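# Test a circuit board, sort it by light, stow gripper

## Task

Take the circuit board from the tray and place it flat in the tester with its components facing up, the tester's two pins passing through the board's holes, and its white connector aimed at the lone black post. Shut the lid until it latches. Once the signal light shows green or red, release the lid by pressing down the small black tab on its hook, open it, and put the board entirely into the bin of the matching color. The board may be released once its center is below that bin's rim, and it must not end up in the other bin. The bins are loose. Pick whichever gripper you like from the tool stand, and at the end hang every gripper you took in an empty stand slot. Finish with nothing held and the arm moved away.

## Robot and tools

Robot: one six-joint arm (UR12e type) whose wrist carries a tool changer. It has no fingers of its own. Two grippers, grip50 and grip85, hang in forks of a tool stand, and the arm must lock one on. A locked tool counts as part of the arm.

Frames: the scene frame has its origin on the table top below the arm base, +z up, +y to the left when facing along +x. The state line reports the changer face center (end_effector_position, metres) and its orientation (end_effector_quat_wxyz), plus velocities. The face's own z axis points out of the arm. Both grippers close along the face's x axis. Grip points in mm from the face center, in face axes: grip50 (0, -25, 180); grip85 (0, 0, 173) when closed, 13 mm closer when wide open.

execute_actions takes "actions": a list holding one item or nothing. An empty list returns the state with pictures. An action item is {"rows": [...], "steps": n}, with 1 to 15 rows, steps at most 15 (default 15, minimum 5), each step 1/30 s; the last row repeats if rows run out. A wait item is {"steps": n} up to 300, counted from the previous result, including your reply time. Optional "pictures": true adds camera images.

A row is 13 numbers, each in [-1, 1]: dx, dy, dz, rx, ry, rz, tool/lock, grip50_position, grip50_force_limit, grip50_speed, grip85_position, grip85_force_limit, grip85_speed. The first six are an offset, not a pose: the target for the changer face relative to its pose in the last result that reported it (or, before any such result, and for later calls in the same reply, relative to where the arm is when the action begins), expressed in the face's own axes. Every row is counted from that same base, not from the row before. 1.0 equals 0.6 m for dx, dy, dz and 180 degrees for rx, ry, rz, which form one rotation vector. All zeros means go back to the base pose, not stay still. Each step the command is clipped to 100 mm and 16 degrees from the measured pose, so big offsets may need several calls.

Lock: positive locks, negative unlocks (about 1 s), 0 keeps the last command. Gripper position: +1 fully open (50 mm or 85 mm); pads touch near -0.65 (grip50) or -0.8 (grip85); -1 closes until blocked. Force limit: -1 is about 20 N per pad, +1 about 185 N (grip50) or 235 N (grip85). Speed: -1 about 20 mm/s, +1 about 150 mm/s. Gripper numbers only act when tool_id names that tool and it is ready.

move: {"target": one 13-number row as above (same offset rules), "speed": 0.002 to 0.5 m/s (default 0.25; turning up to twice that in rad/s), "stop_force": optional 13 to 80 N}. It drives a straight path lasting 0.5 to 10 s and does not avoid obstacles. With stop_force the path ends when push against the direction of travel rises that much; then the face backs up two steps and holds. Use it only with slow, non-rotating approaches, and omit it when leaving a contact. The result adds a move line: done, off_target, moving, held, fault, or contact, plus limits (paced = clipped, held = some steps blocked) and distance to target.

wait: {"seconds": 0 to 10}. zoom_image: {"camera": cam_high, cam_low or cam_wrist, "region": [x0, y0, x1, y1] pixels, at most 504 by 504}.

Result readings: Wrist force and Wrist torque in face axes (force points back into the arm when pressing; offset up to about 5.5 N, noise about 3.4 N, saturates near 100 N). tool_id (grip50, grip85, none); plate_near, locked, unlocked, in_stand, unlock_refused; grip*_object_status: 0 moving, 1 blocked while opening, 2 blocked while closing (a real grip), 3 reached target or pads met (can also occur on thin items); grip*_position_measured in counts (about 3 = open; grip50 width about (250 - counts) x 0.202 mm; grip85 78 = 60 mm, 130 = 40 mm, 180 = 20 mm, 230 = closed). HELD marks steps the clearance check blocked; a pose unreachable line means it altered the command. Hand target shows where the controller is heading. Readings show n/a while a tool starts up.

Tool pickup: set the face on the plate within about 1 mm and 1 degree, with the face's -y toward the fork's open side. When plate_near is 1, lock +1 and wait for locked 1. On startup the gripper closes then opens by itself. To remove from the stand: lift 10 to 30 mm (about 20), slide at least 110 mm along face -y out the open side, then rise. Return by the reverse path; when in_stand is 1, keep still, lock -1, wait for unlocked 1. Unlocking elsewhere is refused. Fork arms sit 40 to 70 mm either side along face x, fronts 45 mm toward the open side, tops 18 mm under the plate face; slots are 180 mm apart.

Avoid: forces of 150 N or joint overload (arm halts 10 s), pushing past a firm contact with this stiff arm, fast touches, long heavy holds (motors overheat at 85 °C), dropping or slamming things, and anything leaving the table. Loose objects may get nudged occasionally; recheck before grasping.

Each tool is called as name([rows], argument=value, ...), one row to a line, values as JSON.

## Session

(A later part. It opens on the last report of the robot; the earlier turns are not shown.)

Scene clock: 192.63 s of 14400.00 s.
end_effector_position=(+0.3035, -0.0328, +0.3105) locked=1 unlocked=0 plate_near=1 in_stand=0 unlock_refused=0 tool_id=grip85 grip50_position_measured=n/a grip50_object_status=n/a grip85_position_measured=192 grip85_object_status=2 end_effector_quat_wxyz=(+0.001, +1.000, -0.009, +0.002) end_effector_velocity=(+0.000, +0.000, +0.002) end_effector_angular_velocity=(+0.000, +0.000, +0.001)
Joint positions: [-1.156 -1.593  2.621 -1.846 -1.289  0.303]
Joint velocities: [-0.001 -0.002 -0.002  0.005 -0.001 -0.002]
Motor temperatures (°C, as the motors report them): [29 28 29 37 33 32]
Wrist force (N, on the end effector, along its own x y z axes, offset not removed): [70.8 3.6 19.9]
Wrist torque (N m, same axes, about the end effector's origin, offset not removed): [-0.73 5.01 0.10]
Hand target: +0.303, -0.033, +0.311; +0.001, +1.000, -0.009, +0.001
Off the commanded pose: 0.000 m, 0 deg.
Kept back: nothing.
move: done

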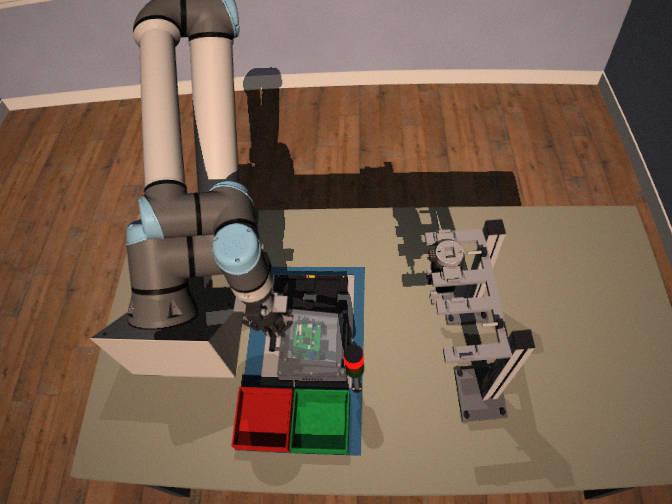

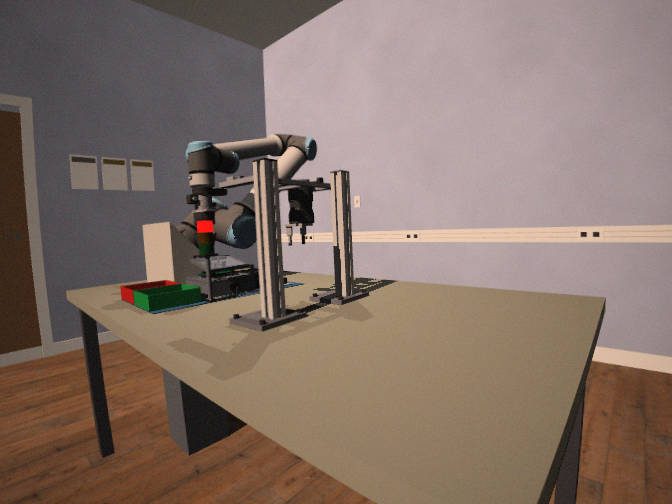

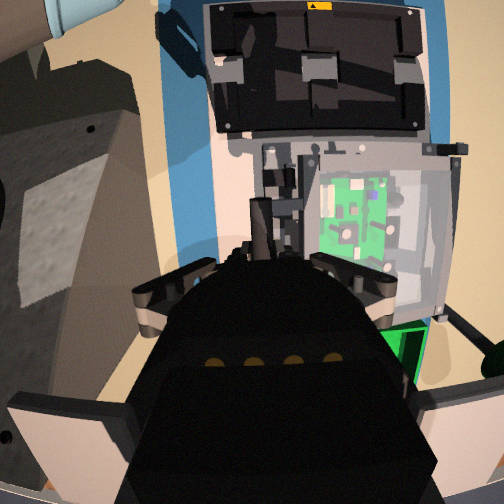

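move(target=[0.0033,0,0,0,0,0,0,0,0,0,-1,-1,-1], speed=0.01)

move(target=[0.0135,0,-0.04,0,0,0,0,0,0,0,-1,-1,-1], speed=0.02)

Scene clock: 193.57 s of 14400.00 s.
end_effector_position=(+0.3052, -0.0328, +0.3104) locked=1 unlocked=0 plate_near=1 in_stand=0 unlock_refused=0 tool_id=grip85 grip50_position_measured=n/a grip50_object_status=n/a grip85_position_measured=192 grip85_object_status=2 end_effector_quat_wxyz=(+0.001, +1.000, -0.009, +0.001) end_effector_velocity=(+0.001, -0.000, +0.000) end_effector_angular_velocity=(-0.000, -0.003, +0.000)
Joint positions: [-1.151 -1.59   2.619 -1.847 -1.287  0.307]
Joint velocities: [ 0.002  0.001 -0.001 -0.002  0.004  0.001]
Motor temperatures (°C, as the motors report them): [29 28 29 37 33 32]
Wrist force (N, on the end effector, along its own x y z axes, offset not removed): [-0.9 5.2 -1.2]
Wrist torque (N m, same axes, about the end effector's origin, offset not removed): [-0.50 -0.31 0.11]
Hand target: +0.305, -0.033, +0.311; +0.001, +1.000, -0.009, +0.002
Off the commanded pose: 0.000 m, 0 deg.
Kept back: nothing.
move: done

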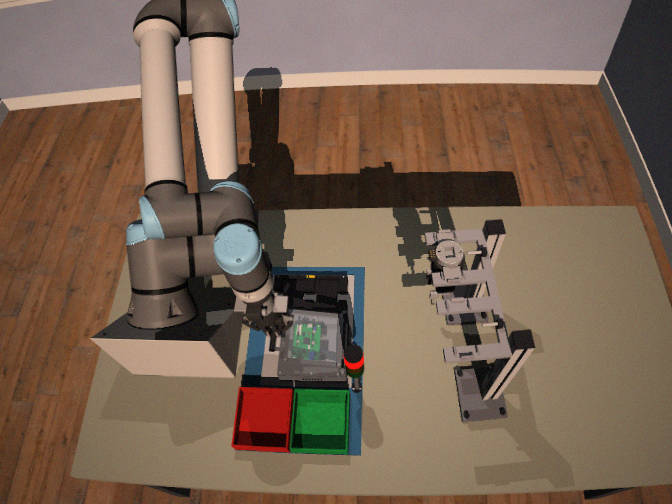

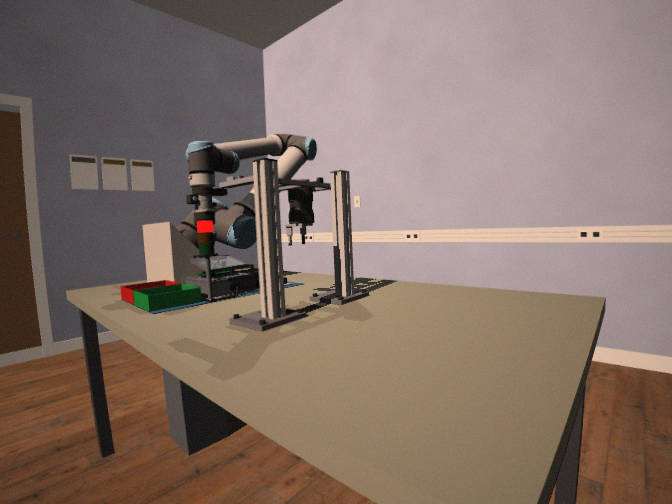

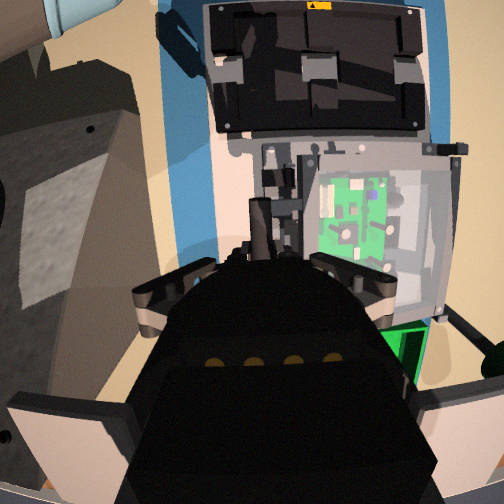

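Scene clock: 195.13 s of 14400.00 s.
end_effector_position=(+0.3132, -0.0329, +0.3343) locked=1 unlocked=0 plate_near=1 in_stand=0 unlock_refused=0 tool_id=grip85 grip50_position_measured=n/a grip50_object_status=n/a grip85_position_measured=192 grip85_object_status=2 end_effector_quat_wxyz=(+0.001, +1.000, -0.009, +0.001) end_effector_velocity=(+0.000, +0.000, +0.001) end_effector_angular_velocity=(+0.001, +0.000, -0.001)
Joint positions: [-1.149 -1.602  2.576 -1.793 -1.286  0.308]
Joint velocities: [ 0.    -0.001 -0.003  0.004  0.     0.001]
Motor temperatures (°C, as the motors report them): [29 28 29 37 33 32]
Wrist force (N, on the end effector, along its own x y z axes, offset not removed): [-85.7 -0.2 -21.9]
Wrist torque (N m, same axes, about the end effector's origin, offset not removed): [-1.14 -3.96 -0.07]
Hand target: +0.313, -0.033, +0.334; +0.001, +1.000, -0.009, +0.001
Off the commanded pose: 0.000 m, 0 deg.
Kept back: nothing.
move: done

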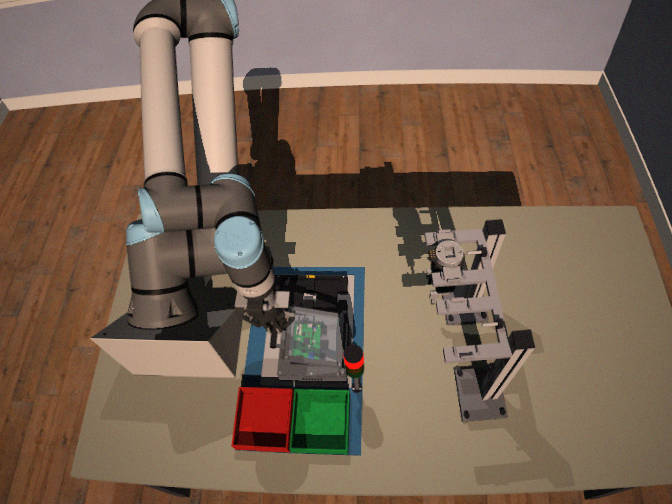

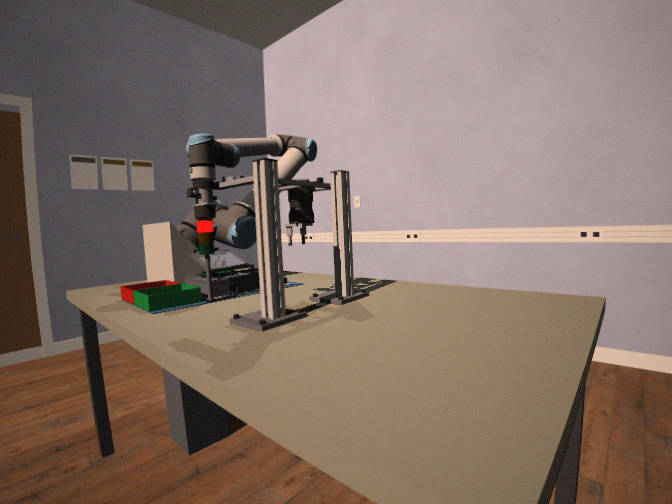

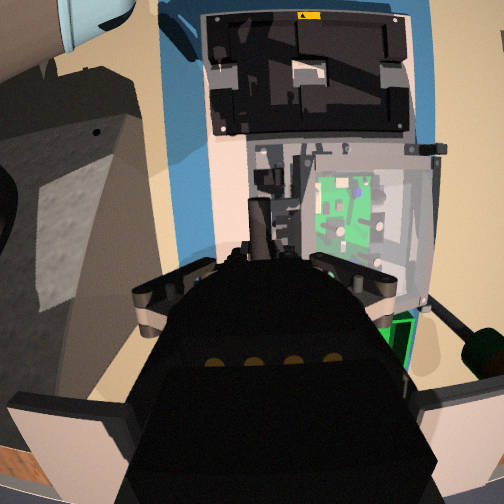

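move(target=[-0.0033,0.0,0,0,0,0,0,0,0,0,-0.35,-1,-1], speed=0.01)

move(target=[-0.1197,0.0,0.0265,0,0.139,0,0,0,0,0,-0.35,-1,-1], speed=0.06)

move(target=[0.0417,0.0,-0.0338,0,0,0,0,0,0,0,-0.35,-1,-1], speed=0.04, stop_force=20)

move(target=[0.0472,0.0,-0.026,0,0,0,0,0,0,0,-0.35,-1,-1], speed=0.04, stop_force=20)

zoom_image(camera="cam_low", region=[130,150,290,310])

Scene clock: 196.27 s of 14400.00 s.
end_effector_position=(+0.3113, -0.0328, +0.3343) locked=1 unlocked=0 plate_near=1 in_stand=0 unlock_refused=0 tool_id=grip85 grip50_position_measured=n/a grip50_object_status=n/a grip85_position_measured=173 grip85_object_status=3 end_effector_quat_wxyz=(+0.001, +1.000, -0.009, +0.001) end_effector_velocity=(-0.001, +0.000, -0.000) end_effector_angular_velocity=(+0.000, +0.000, -0.000)
Joint positions: [-1.154 -1.604  2.578 -1.791 -1.289  0.305]
Joint velocities: [-0.002 -0.001  0.001  0.001 -0.001 -0.001]
Motor temperatures (°C, as the motors report them): [29 28 29 37 33 32]
Wrist force (N, on the end effector, along its own x y z axes, offset not removed): [-1.5 -3.1 -0.8]
Wrist torque (N m, same axes, about the end effector's origin, offset not removed): [-0.23 0.23 0.02]
Hand target: +0.311, -0.033, +0.334; +0.001, +1.000, -0.009, +0.001
Off the commanded pose: 0.000 m, 0 deg.
Kept back: nothing.
move: done

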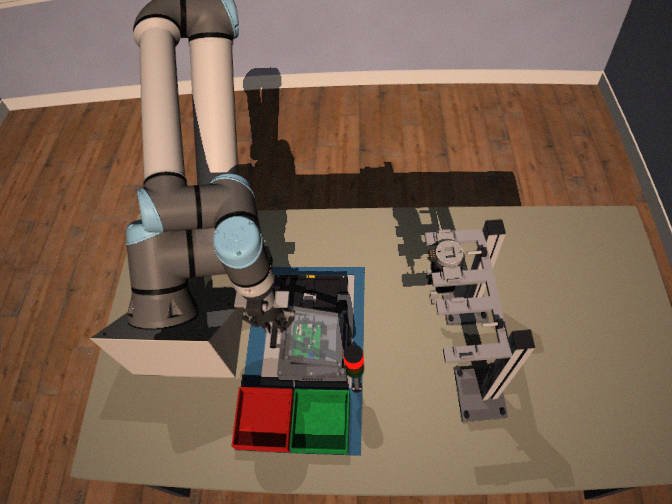

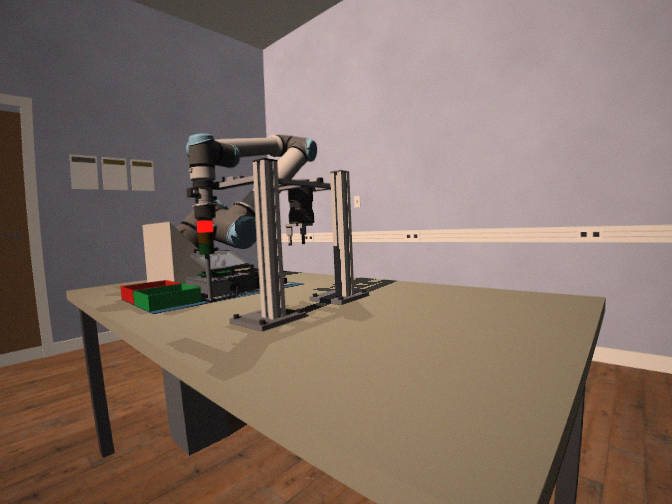

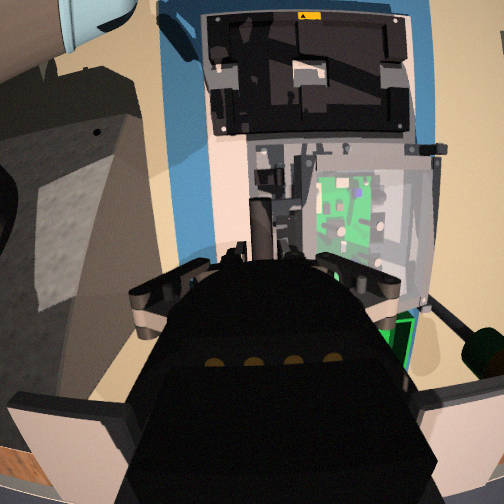

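Scene clock: 200.20 s of 14400.00 s.
end_effector_position=(+0.2399, -0.0315, +0.3183) locked=1 unlocked=0 plate_near=1 in_stand=0 unlock_refused=0 tool_id=grip85 grip50_position_measured=n/a grip50_object_status=n/a grip85_position_measured=173 grip85_object_status=3 end_effector_quat_wxyz=(+0.003, +0.976, -0.008, +0.218) end_effector_velocity=(-0.002, +0.000, -0.000) end_effector_angular_velocity=(-0.000, -0.009, +0.002)
Joint positions: [-1.604 -1.818  2.789 -1.739 -1.17  -0.021]
Joint velocities: [-0.013 -0.006  0.004  0.007  0.    -0.012]
Motor temperatures (°C, as the motors report them): [29 28 29 37 33 32]
Wrist force (N, on the end effector, along its own x y z axes, offset not removed): [-11.8 4.8 -1.0]
Wrist torque (N m, same axes, about the end effector's origin, offset not removed): [-0.92 -1.43 0.06]
Hand target: +0.240, -0.031, +0.318; +0.003, +0.976, -0.008, +0.218
Off the commanded pose: 0.000 m, 0 deg.
Kept back: nothing.
move: done

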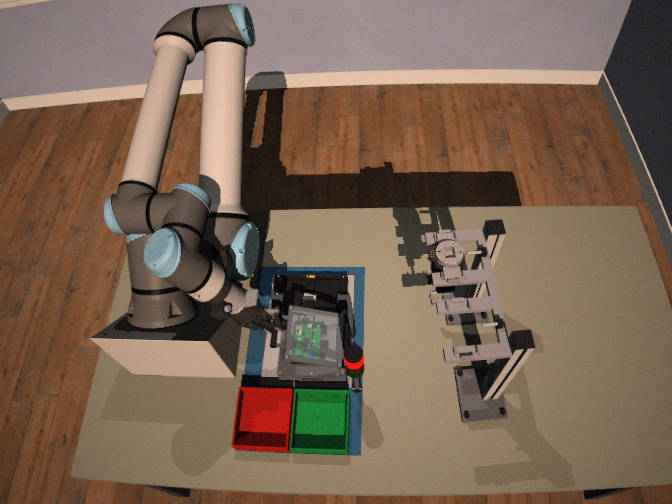

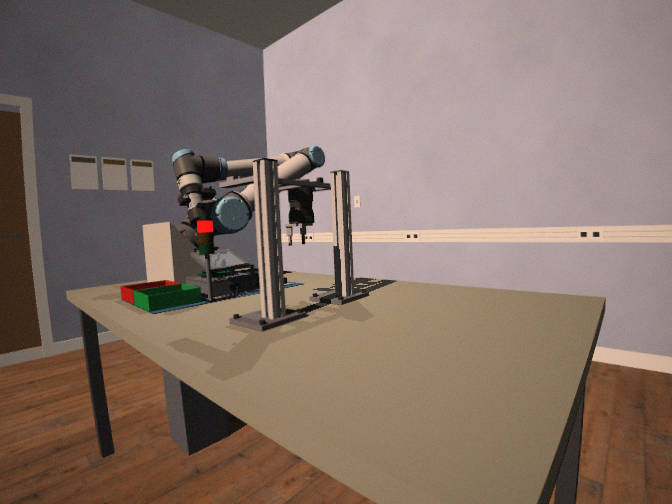

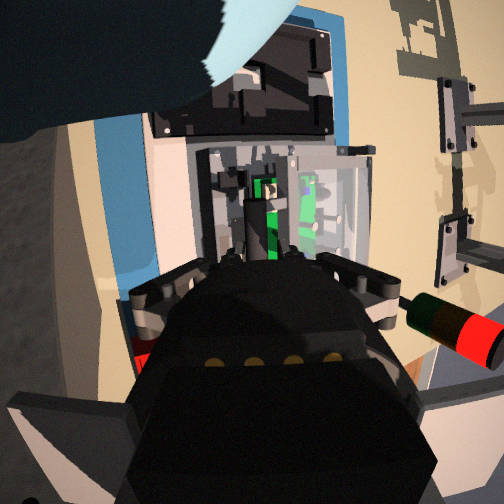

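Scene clock: 201.33 s of 14400.00 s.
end_effector_position=(+0.2538, -0.0317, +0.3471) locked=1 unlocked=0 plate_near=1 in_stand=0 unlock_refused=0 tool_id=grip85 grip50_position_measured=n/a grip50_object_status=n/a grip85_position_measured=173 grip85_object_status=3 end_effector_quat_wxyz=(+0.003, +0.976, -0.008, +0.218) end_effector_velocity=(+0.001, -0.000, +0.002) end_effector_angular_velocity=(-0.000, +0.001, -0.000)
Joint positions: [-1.55  -1.812  2.73  -1.703 -1.131  0.02 ]
Joint velocities: [ 0.003  0.001 -0.004  0.002  0.002  0.003]
Motor temperatures (°C, as the motors report them): [29 28 29 37 33 32]
Wrist force (N, on the end effector, along its own x y z axes, offset not removed): [-4.2 0.8 0.7]
Wrist torque (N m, same axes, about the end effector's origin, offset not removed): [-1.03 -1.25 0.07]
Hand target: +0.254, -0.032, +0.347; +0.003, +0.976, -0.008, +0.218
Off the commanded pose: 0.000 m, 0 deg.
Kept back: nothing.
move: done

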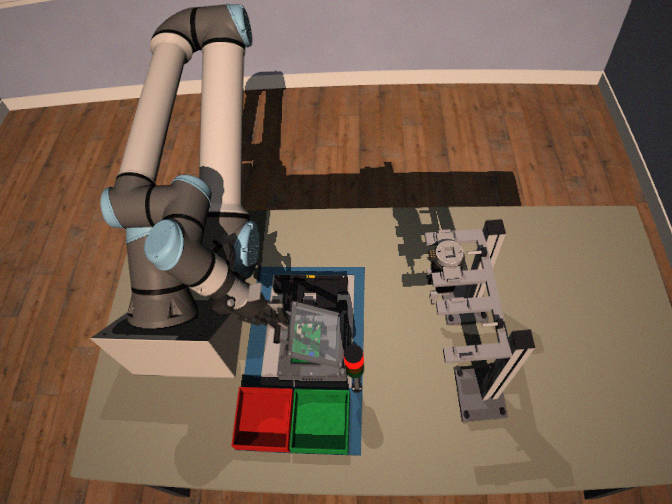

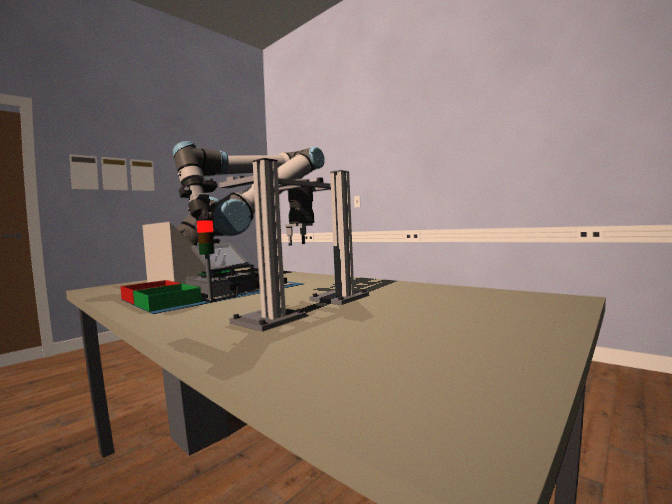

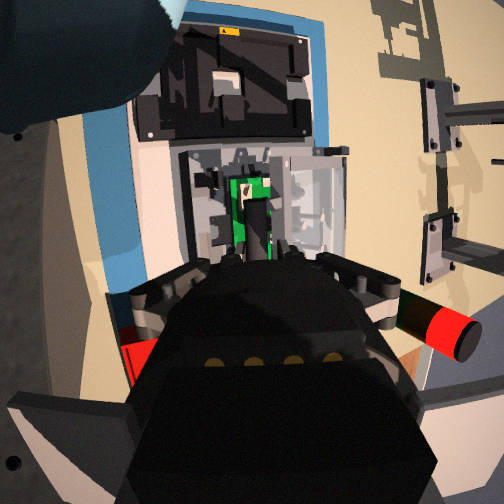

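Scene clock: 202.50 s of 14400.00 s.
end_effector_position=(+0.2727, -0.0320, +0.3731) locked=1 unlocked=0 plate_near=1 in_stand=0 unlock_refused=0 tool_id=grip85 grip50_position_measured=n/a grip50_object_status=n/a grip85_position_measured=173 grip85_object_status=3 end_effector_quat_wxyz=(+0.003, +0.976, -0.009, +0.218) end_effector_velocity=(+0.001, -0.000, +0.001) end_effector_angular_velocity=(-0.001, +0.001, -0.001)
Joint positions: [-1.49  -1.793  2.673 -1.687 -1.089  0.069]
Joint velocities: [ 0.003  0.001 -0.003 -0.     0.001  0.003]
Motor temperatures (°C, as the motors report them): [29 28 29 37 33 32]
Wrist force (N, on the end effector, along its own x y z axes, offset not removed): [-8.5 1.5 -4.7]
Wrist torque (N m, same axes, about the end effector's origin, offset not removed): [-0.30 -0.87 -0.14]
Hand target: +0.273, -0.032, +0.373; +0.003, +0.976, -0.009, +0.218
Off the commanded pose: 0.000 m, 0 deg.
Kept back: nothing.
move: done

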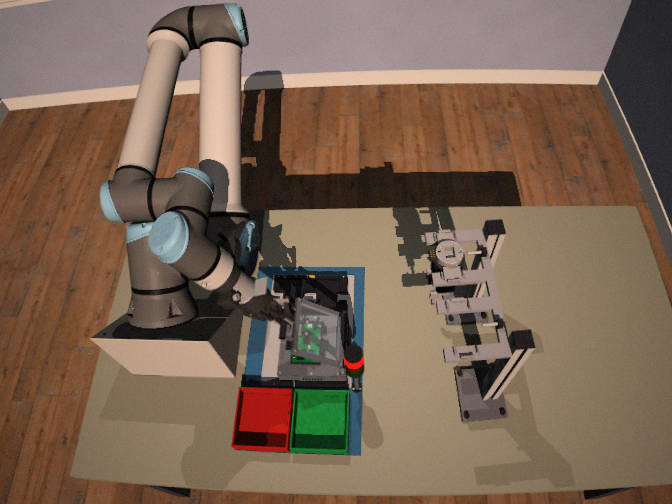

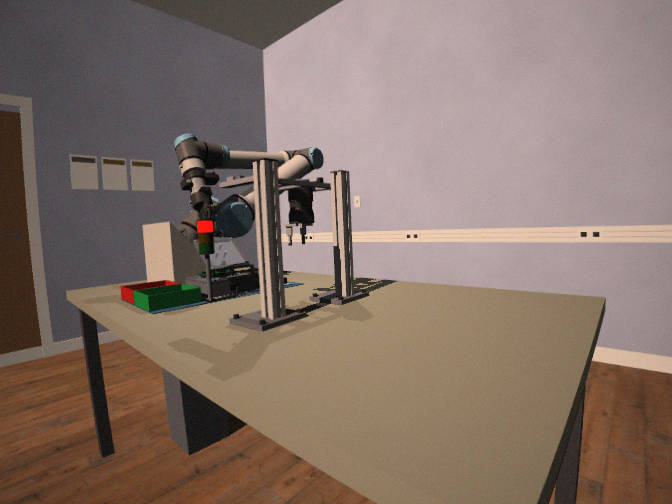

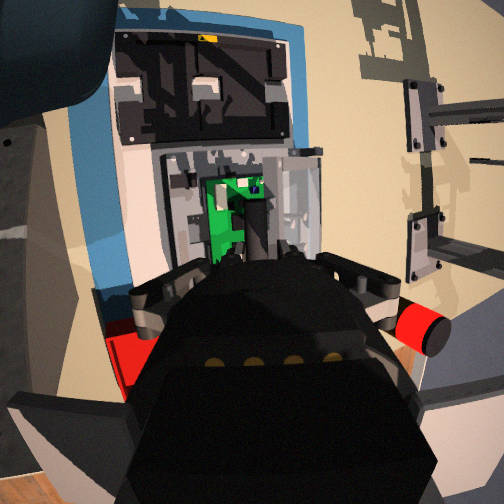

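Region (130, 150, 290, 310) of cam_low's 672x504 image, scaled by 3.150, with more detail than that image has.

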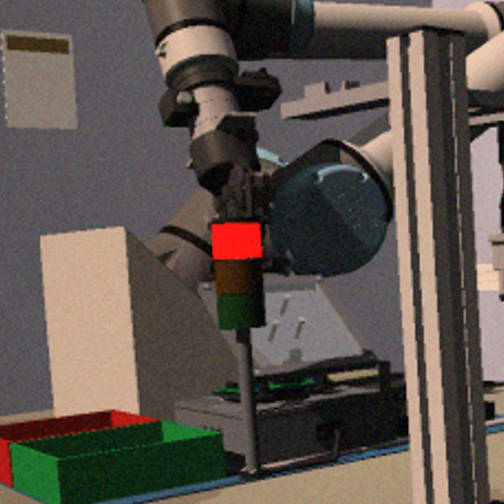

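Works smoothly. Continue.

move(target=[0.0508,0.0,-0.0175,0,0,0,0,0,0,0,-0.35,-1,-1], speed=0.05, stop_force=20)

move(target=[0.053,0.0,-0.0083,0,0,0,0,0,0,0,-0.35,-1,-1], speed=0.05, stop_force=20)

move(target=[0.0538,0.0,0.001,0,0,0,0,0,0,0,-0.35,-1,-1], speed=0.05, stop_force=20)

move(target=[0.0528,0.0,0.0103,0,0,0,0,0,0,0,-0.35,-1,-1], speed=0.05, stop_force=20)

move(target=[0.0502,0.0,0.0192,0,0,0,0,0,0,0,-0.35,-1,-1], speed=0.05, stop_force=20)

move(target=[0.046,0.0,0.0278,0,0,0,0,0,0,0,-0.35,-1,-1], speed=0.04, stop_force=15)

zoom_image(camera="cam_low", region=[130,150,290,310])

Scene clock: 203.87 s of 14400.00 s.
end_effector_position=(+0.2957, -0.0324, +0.3954) locked=1 unlocked=0 plate_near=1 in_stand=0 unlock_refused=0 tool_id=grip85 grip50_position_measured=n/a grip50_object_status=n/a grip85_position_measured=173 grip85_object_status=3 end_effector_quat_wxyz=(+0.003, +0.976, -0.009, +0.218) end_effector_velocity=(+0.002, -0.000, +0.002) end_effector_angular_velocity=(-0.001, -0.001, -0.000)
Joint positions: [-1.425 -1.766  2.621 -1.686 -1.045  0.123]
Joint velocities: [ 0.004  0.002 -0.003 -0.001  0.004  0.004]
Motor temperatures (°C, as the motors report them): [29 28 29 37 33 32]
Wrist force (N, on the end effector, along its own x y z axes, offset not removed): [-6.5 -2.7 -6.1]
Wrist torque (N m, same axes, about the end effector's origin, offset not removed): [-0.12 -0.96 0.11]
Hand target: +0.296, -0.032, +0.396; +0.003, +0.976, -0.009, +0.218
Off the commanded pose: 0.000 m, 0 deg.
Kept back: nothing.
move: done

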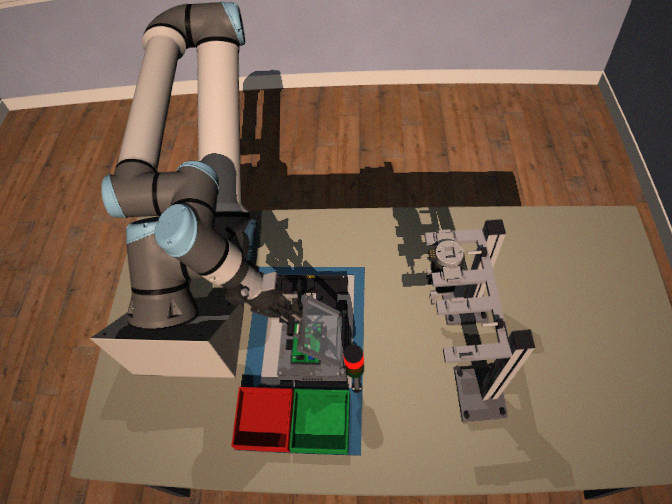

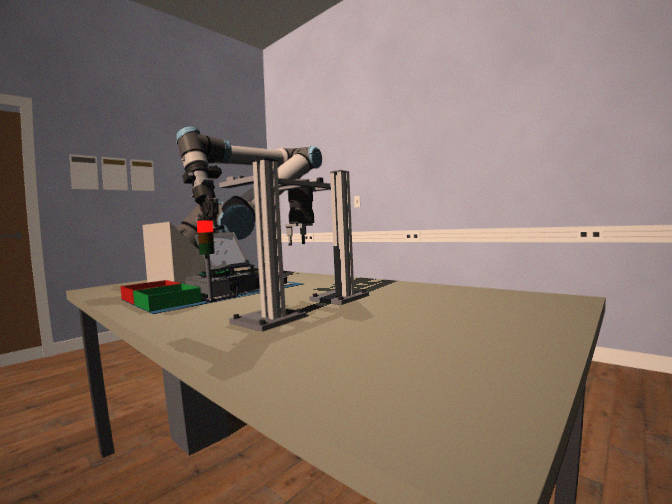

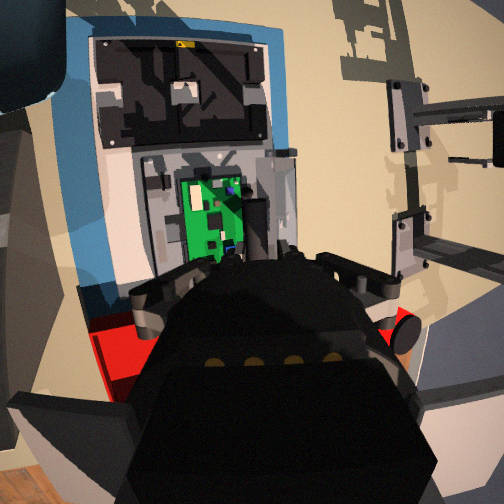

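Scene clock: 204.87 s of 14400.00 s.
end_effector_position=(+0.3222, -0.0328, +0.4133) locked=1 unlocked=0 plate_near=1 in_stand=0 unlock_refused=0 tool_id=grip85 grip50_position_measured=n/a grip50_object_status=n/a grip85_position_measured=173 grip85_object_status=3 end_effector_quat_wxyz=(+0.003, +0.976, -0.009, +0.218) end_effector_velocity=(+0.001, -0.000, +0.001) end_effector_angular_velocity=(+0.000, +0.001, +0.000)
Joint positions: [-1.358 -1.733  2.572 -1.701 -1.     0.182]
Joint velocities: [ 0.004  0.002 -0.002 -0.001  0.002  0.003]
Motor temperatures (°C, as the motors report them): [29 28 30 37 33 32]
Wrist force (N, on the end effector, along its own x y z axes, offset not removed): [-2.6 -1.5 -2.7]
Wrist torque (N m, same axes, about the end effector's origin, offset not removed): [0.42 -0.78 0.12]
Hand target: +0.322, -0.033, +0.413; +0.003, +0.976, -0.009, +0.218
Off the commanded pose: 0.000 m, 0 deg.
Kept back: nothing.
move: done

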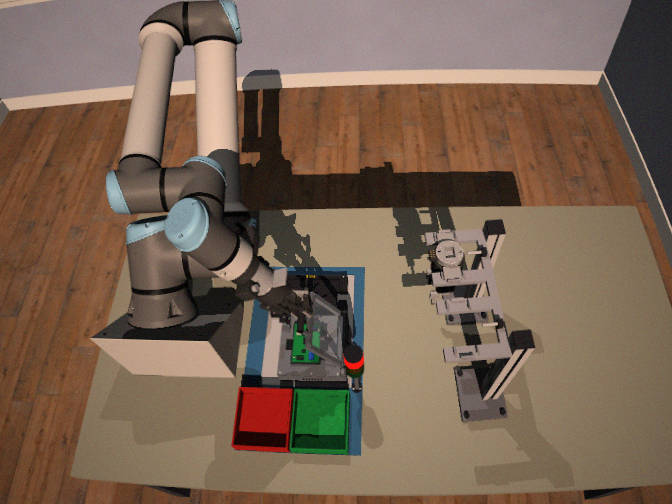

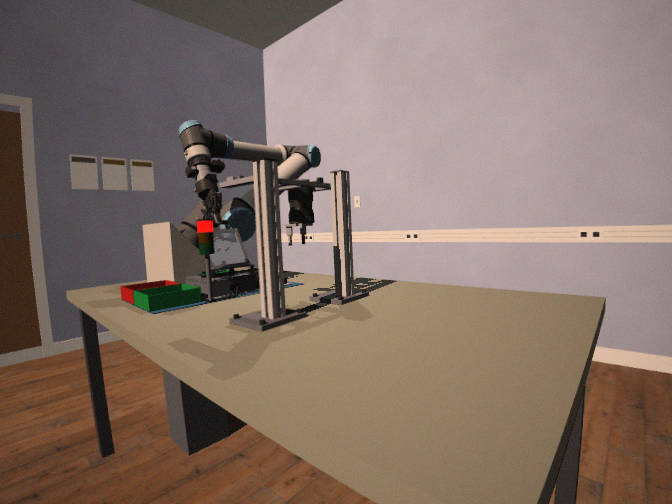

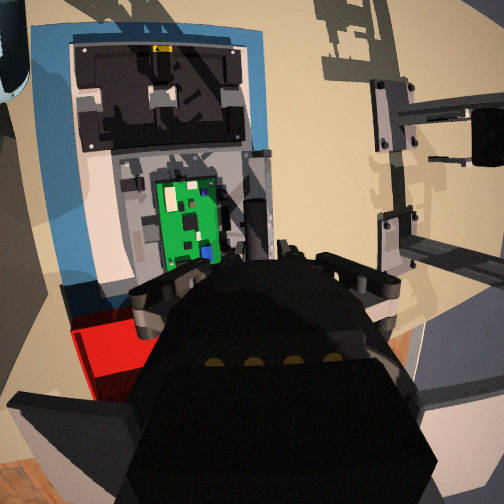

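Scene clock: 205.87 s of 14400.00 s.
end_effector_position=(+0.3514, -0.0333, +0.4264) locked=1 unlocked=0 plate_near=1 in_stand=0 unlock_refused=0 tool_id=grip85 grip50_position_measured=n/a grip50_object_status=n/a grip85_position_measured=173 grip85_object_status=3 end_effector_quat_wxyz=(+0.003, +0.976, -0.009, +0.218) end_effector_velocity=(+0.002, -0.000, +0.001) end_effector_angular_velocity=(-0.002, +0.001, +0.001)
Joint positions: [-1.29  -1.696  2.529 -1.731 -0.957  0.245]
Joint velocities: [ 0.004  0.003 -0.003 -0.003  0.001  0.002]
Motor temperatures (°C, as the motors report them): [29 28 30 37 33 32]
Wrist force (N, on the end effector, along its own x y z axes, offset not removed): [-5.5 -6.1 -3.6]
Wrist torque (N m, same axes, about the end effector's origin, offset not removed): [-0.16 -0.35 0.06]
Hand target: +0.352, -0.033, +0.427; +0.003, +0.976, -0.009, +0.218
Off the commanded pose: 0.000 m, 0 deg.
Kept back: nothing.
move: done

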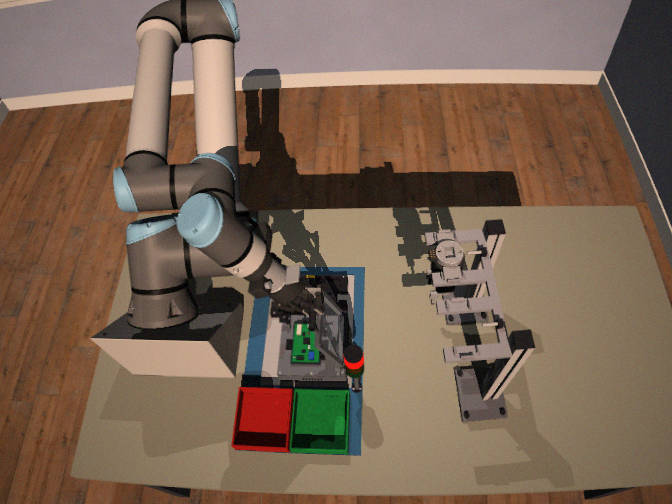

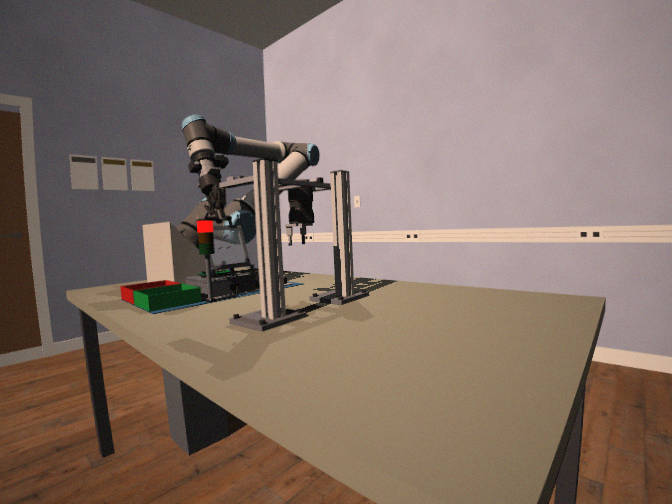

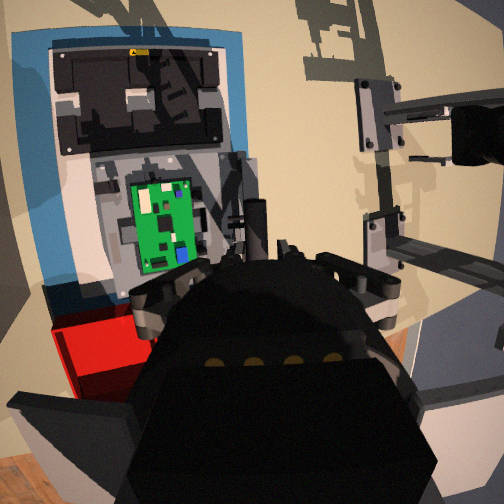

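Scene clock: 206.87 s of 14400.00 s.
end_effector_position=(+0.3825, -0.0338, +0.4342) locked=1 unlocked=0 plate_near=1 in_stand=0 unlock_refused=0 tool_id=grip85 grip50_position_measured=n/a grip50_object_status=n/a grip85_position_measured=173 grip85_object_status=3 end_effector_quat_wxyz=(+0.003, +0.976, -0.009, +0.218) end_effector_velocity=(+0.002, -0.000, +0.001) end_effector_angular_velocity=(-0.000, -0.001, +0.001)
Joint positions: [-1.222 -1.655  2.491 -1.774 -0.916  0.312]
Joint velocities: [ 0.004  0.003 -0.003 -0.003  0.003  0.004]
Motor temperatures (°C, as the motors report them): [29 28 30 37 33 32]
Wrist force (N, on the end effector, along its own x y z axes, offset not removed): [-5.0 -3.4 -0.6]
Wrist torque (N m, same axes, about the end effector's origin, offset not removed): [0.30 -0.41 0.35]
Hand target: +0.383, -0.034, +0.434; +0.003, +0.976, -0.009, +0.218
Off the commanded pose: 0.000 m, 0 deg.
Kept back: nothing.
move: done

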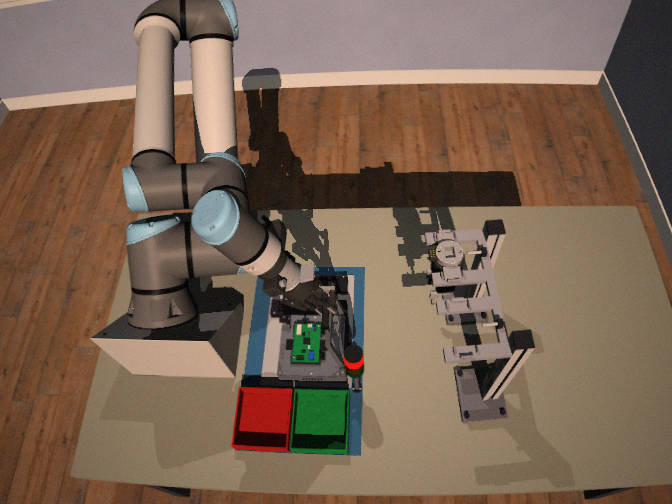

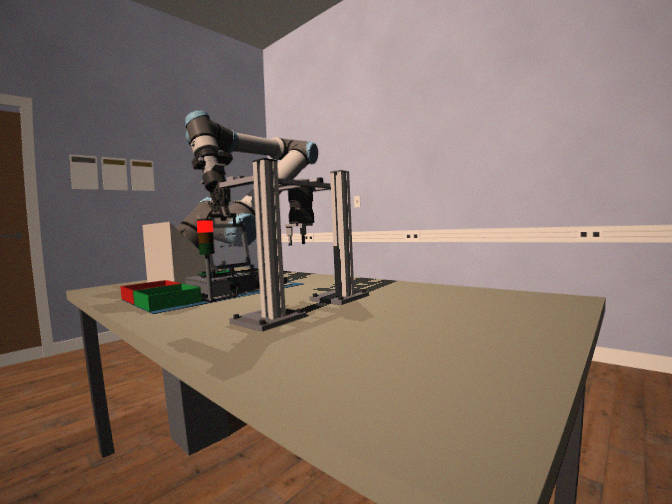

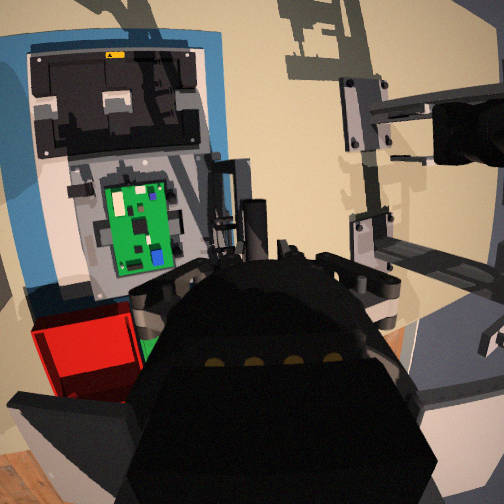

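Scene clock: 207.87 s of 14400.00 s.
end_effector_position=(+0.4145, -0.0343, +0.4366) locked=1 unlocked=0 plate_near=1 in_stand=0 unlock_refused=0 tool_id=grip85 grip50_position_measured=n/a grip50_object_status=n/a grip85_position_measured=173 grip85_object_status=3 end_effector_quat_wxyz=(+0.003, +0.976, -0.009, +0.218) end_effector_velocity=(+0.002, -0.000, +0.001) end_effector_angular_velocity=(-0.000, -0.002, -0.000)
Joint positions: [-1.156 -1.61   2.459 -1.829 -0.878  0.381]
Joint velocities: [ 0.004  0.003 -0.002 -0.005  0.004  0.005]
Motor temperatures (°C, as the motors report them): [29 28 30 37 33 32]
Wrist force (N, on the end effector, along its own x y z axes, offset not removed): [-7.0 -0.9 2.1]
Wrist torque (N m, same axes, about the end effector's origin, offset not removed): [0.37 -0.28 0.19]
Hand target: +0.415, -0.034, +0.437; +0.003, +0.976, -0.009, +0.218
Off the commanded pose: 0.000 m, 0 deg.
Kept back: nothing.
move: done

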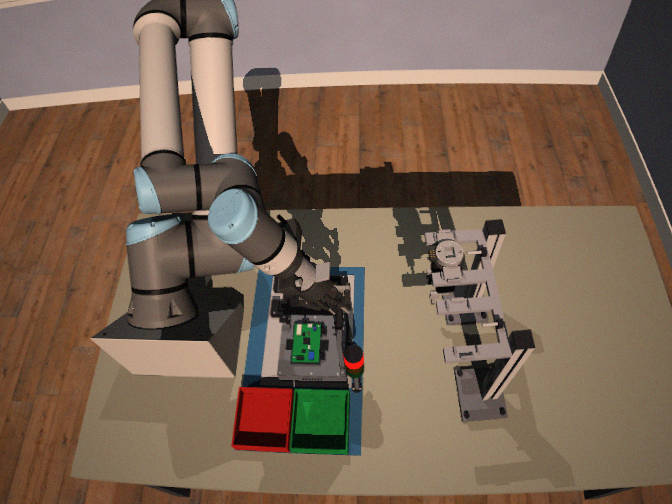

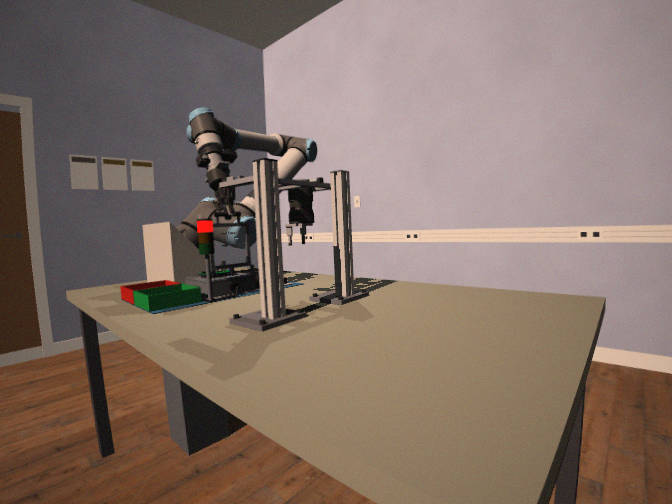

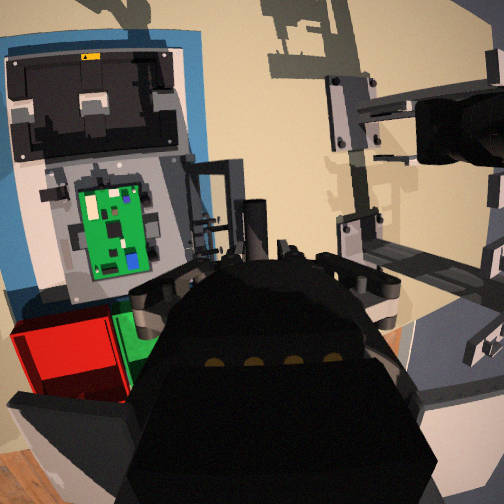

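Scene clock: 209.03 s of 14400.00 s.
end_effector_position=(+0.4464, -0.0349, +0.4332) locked=1 unlocked=0 plate_near=1 in_stand=0 unlock_refused=0 tool_id=grip85 grip50_position_measured=n/a grip50_object_status=n/a grip85_position_measured=173 grip85_object_status=3 end_effector_quat_wxyz=(+0.003, +0.976, -0.009, +0.218) end_effector_velocity=(+0.002, -0.000, -0.000) end_effector_angular_velocity=(-0.001, -0.001, +0.001)
Joint positions: [-1.092 -1.563  2.433 -1.897 -0.844  0.453]
Joint velocities: [ 0.003  0.003 -0.001 -0.004  0.002  0.002]
Motor temperatures (°C, as the motors report them): [29 28 30 37 33 32]
Wrist force (N, on the end effector, along its own x y z axes, offset not removed): [-5.6 -1.4 -3.0]
Wrist torque (N m, same axes, about the end effector's origin, offset not removed): [0.33 -0.47 0.30]
Hand target: +0.447, -0.035, +0.433; +0.003, +0.976, -0.009, +0.218
Off the commanded pose: 0.000 m, 0 deg.
Kept back: nothing.
move: done

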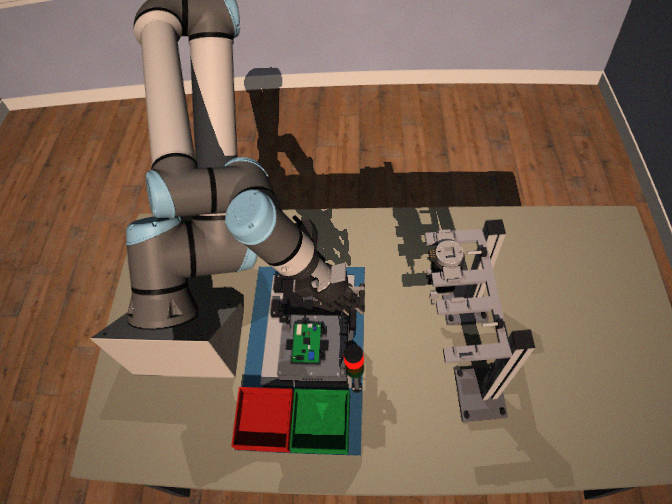

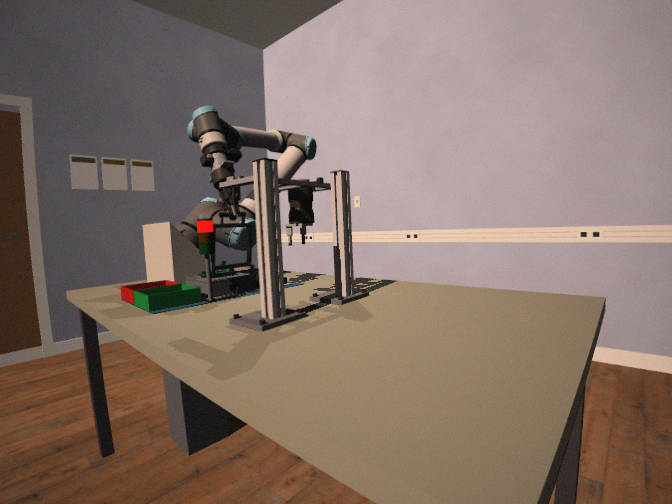

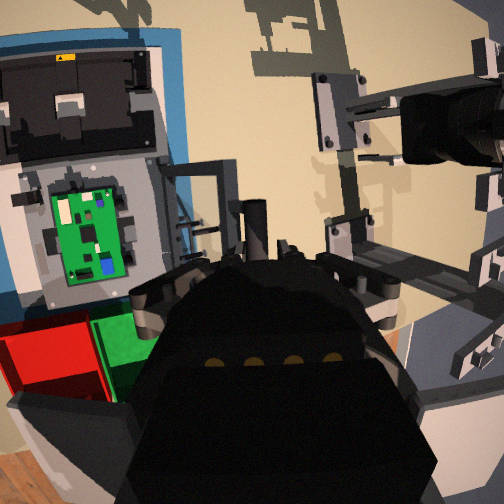

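Region (130, 150, 290, 310) of cam_low's 672x504 image, scaled by 3.150, with more detail than that image has.

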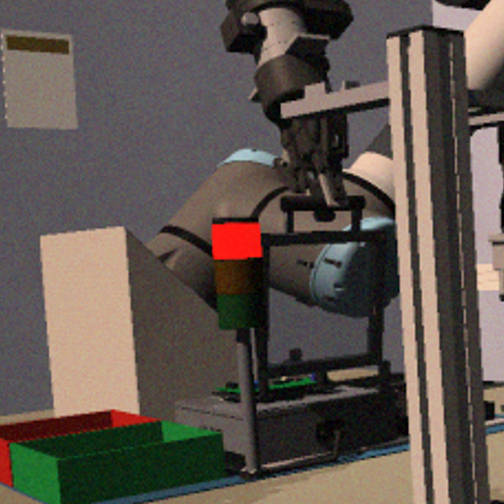

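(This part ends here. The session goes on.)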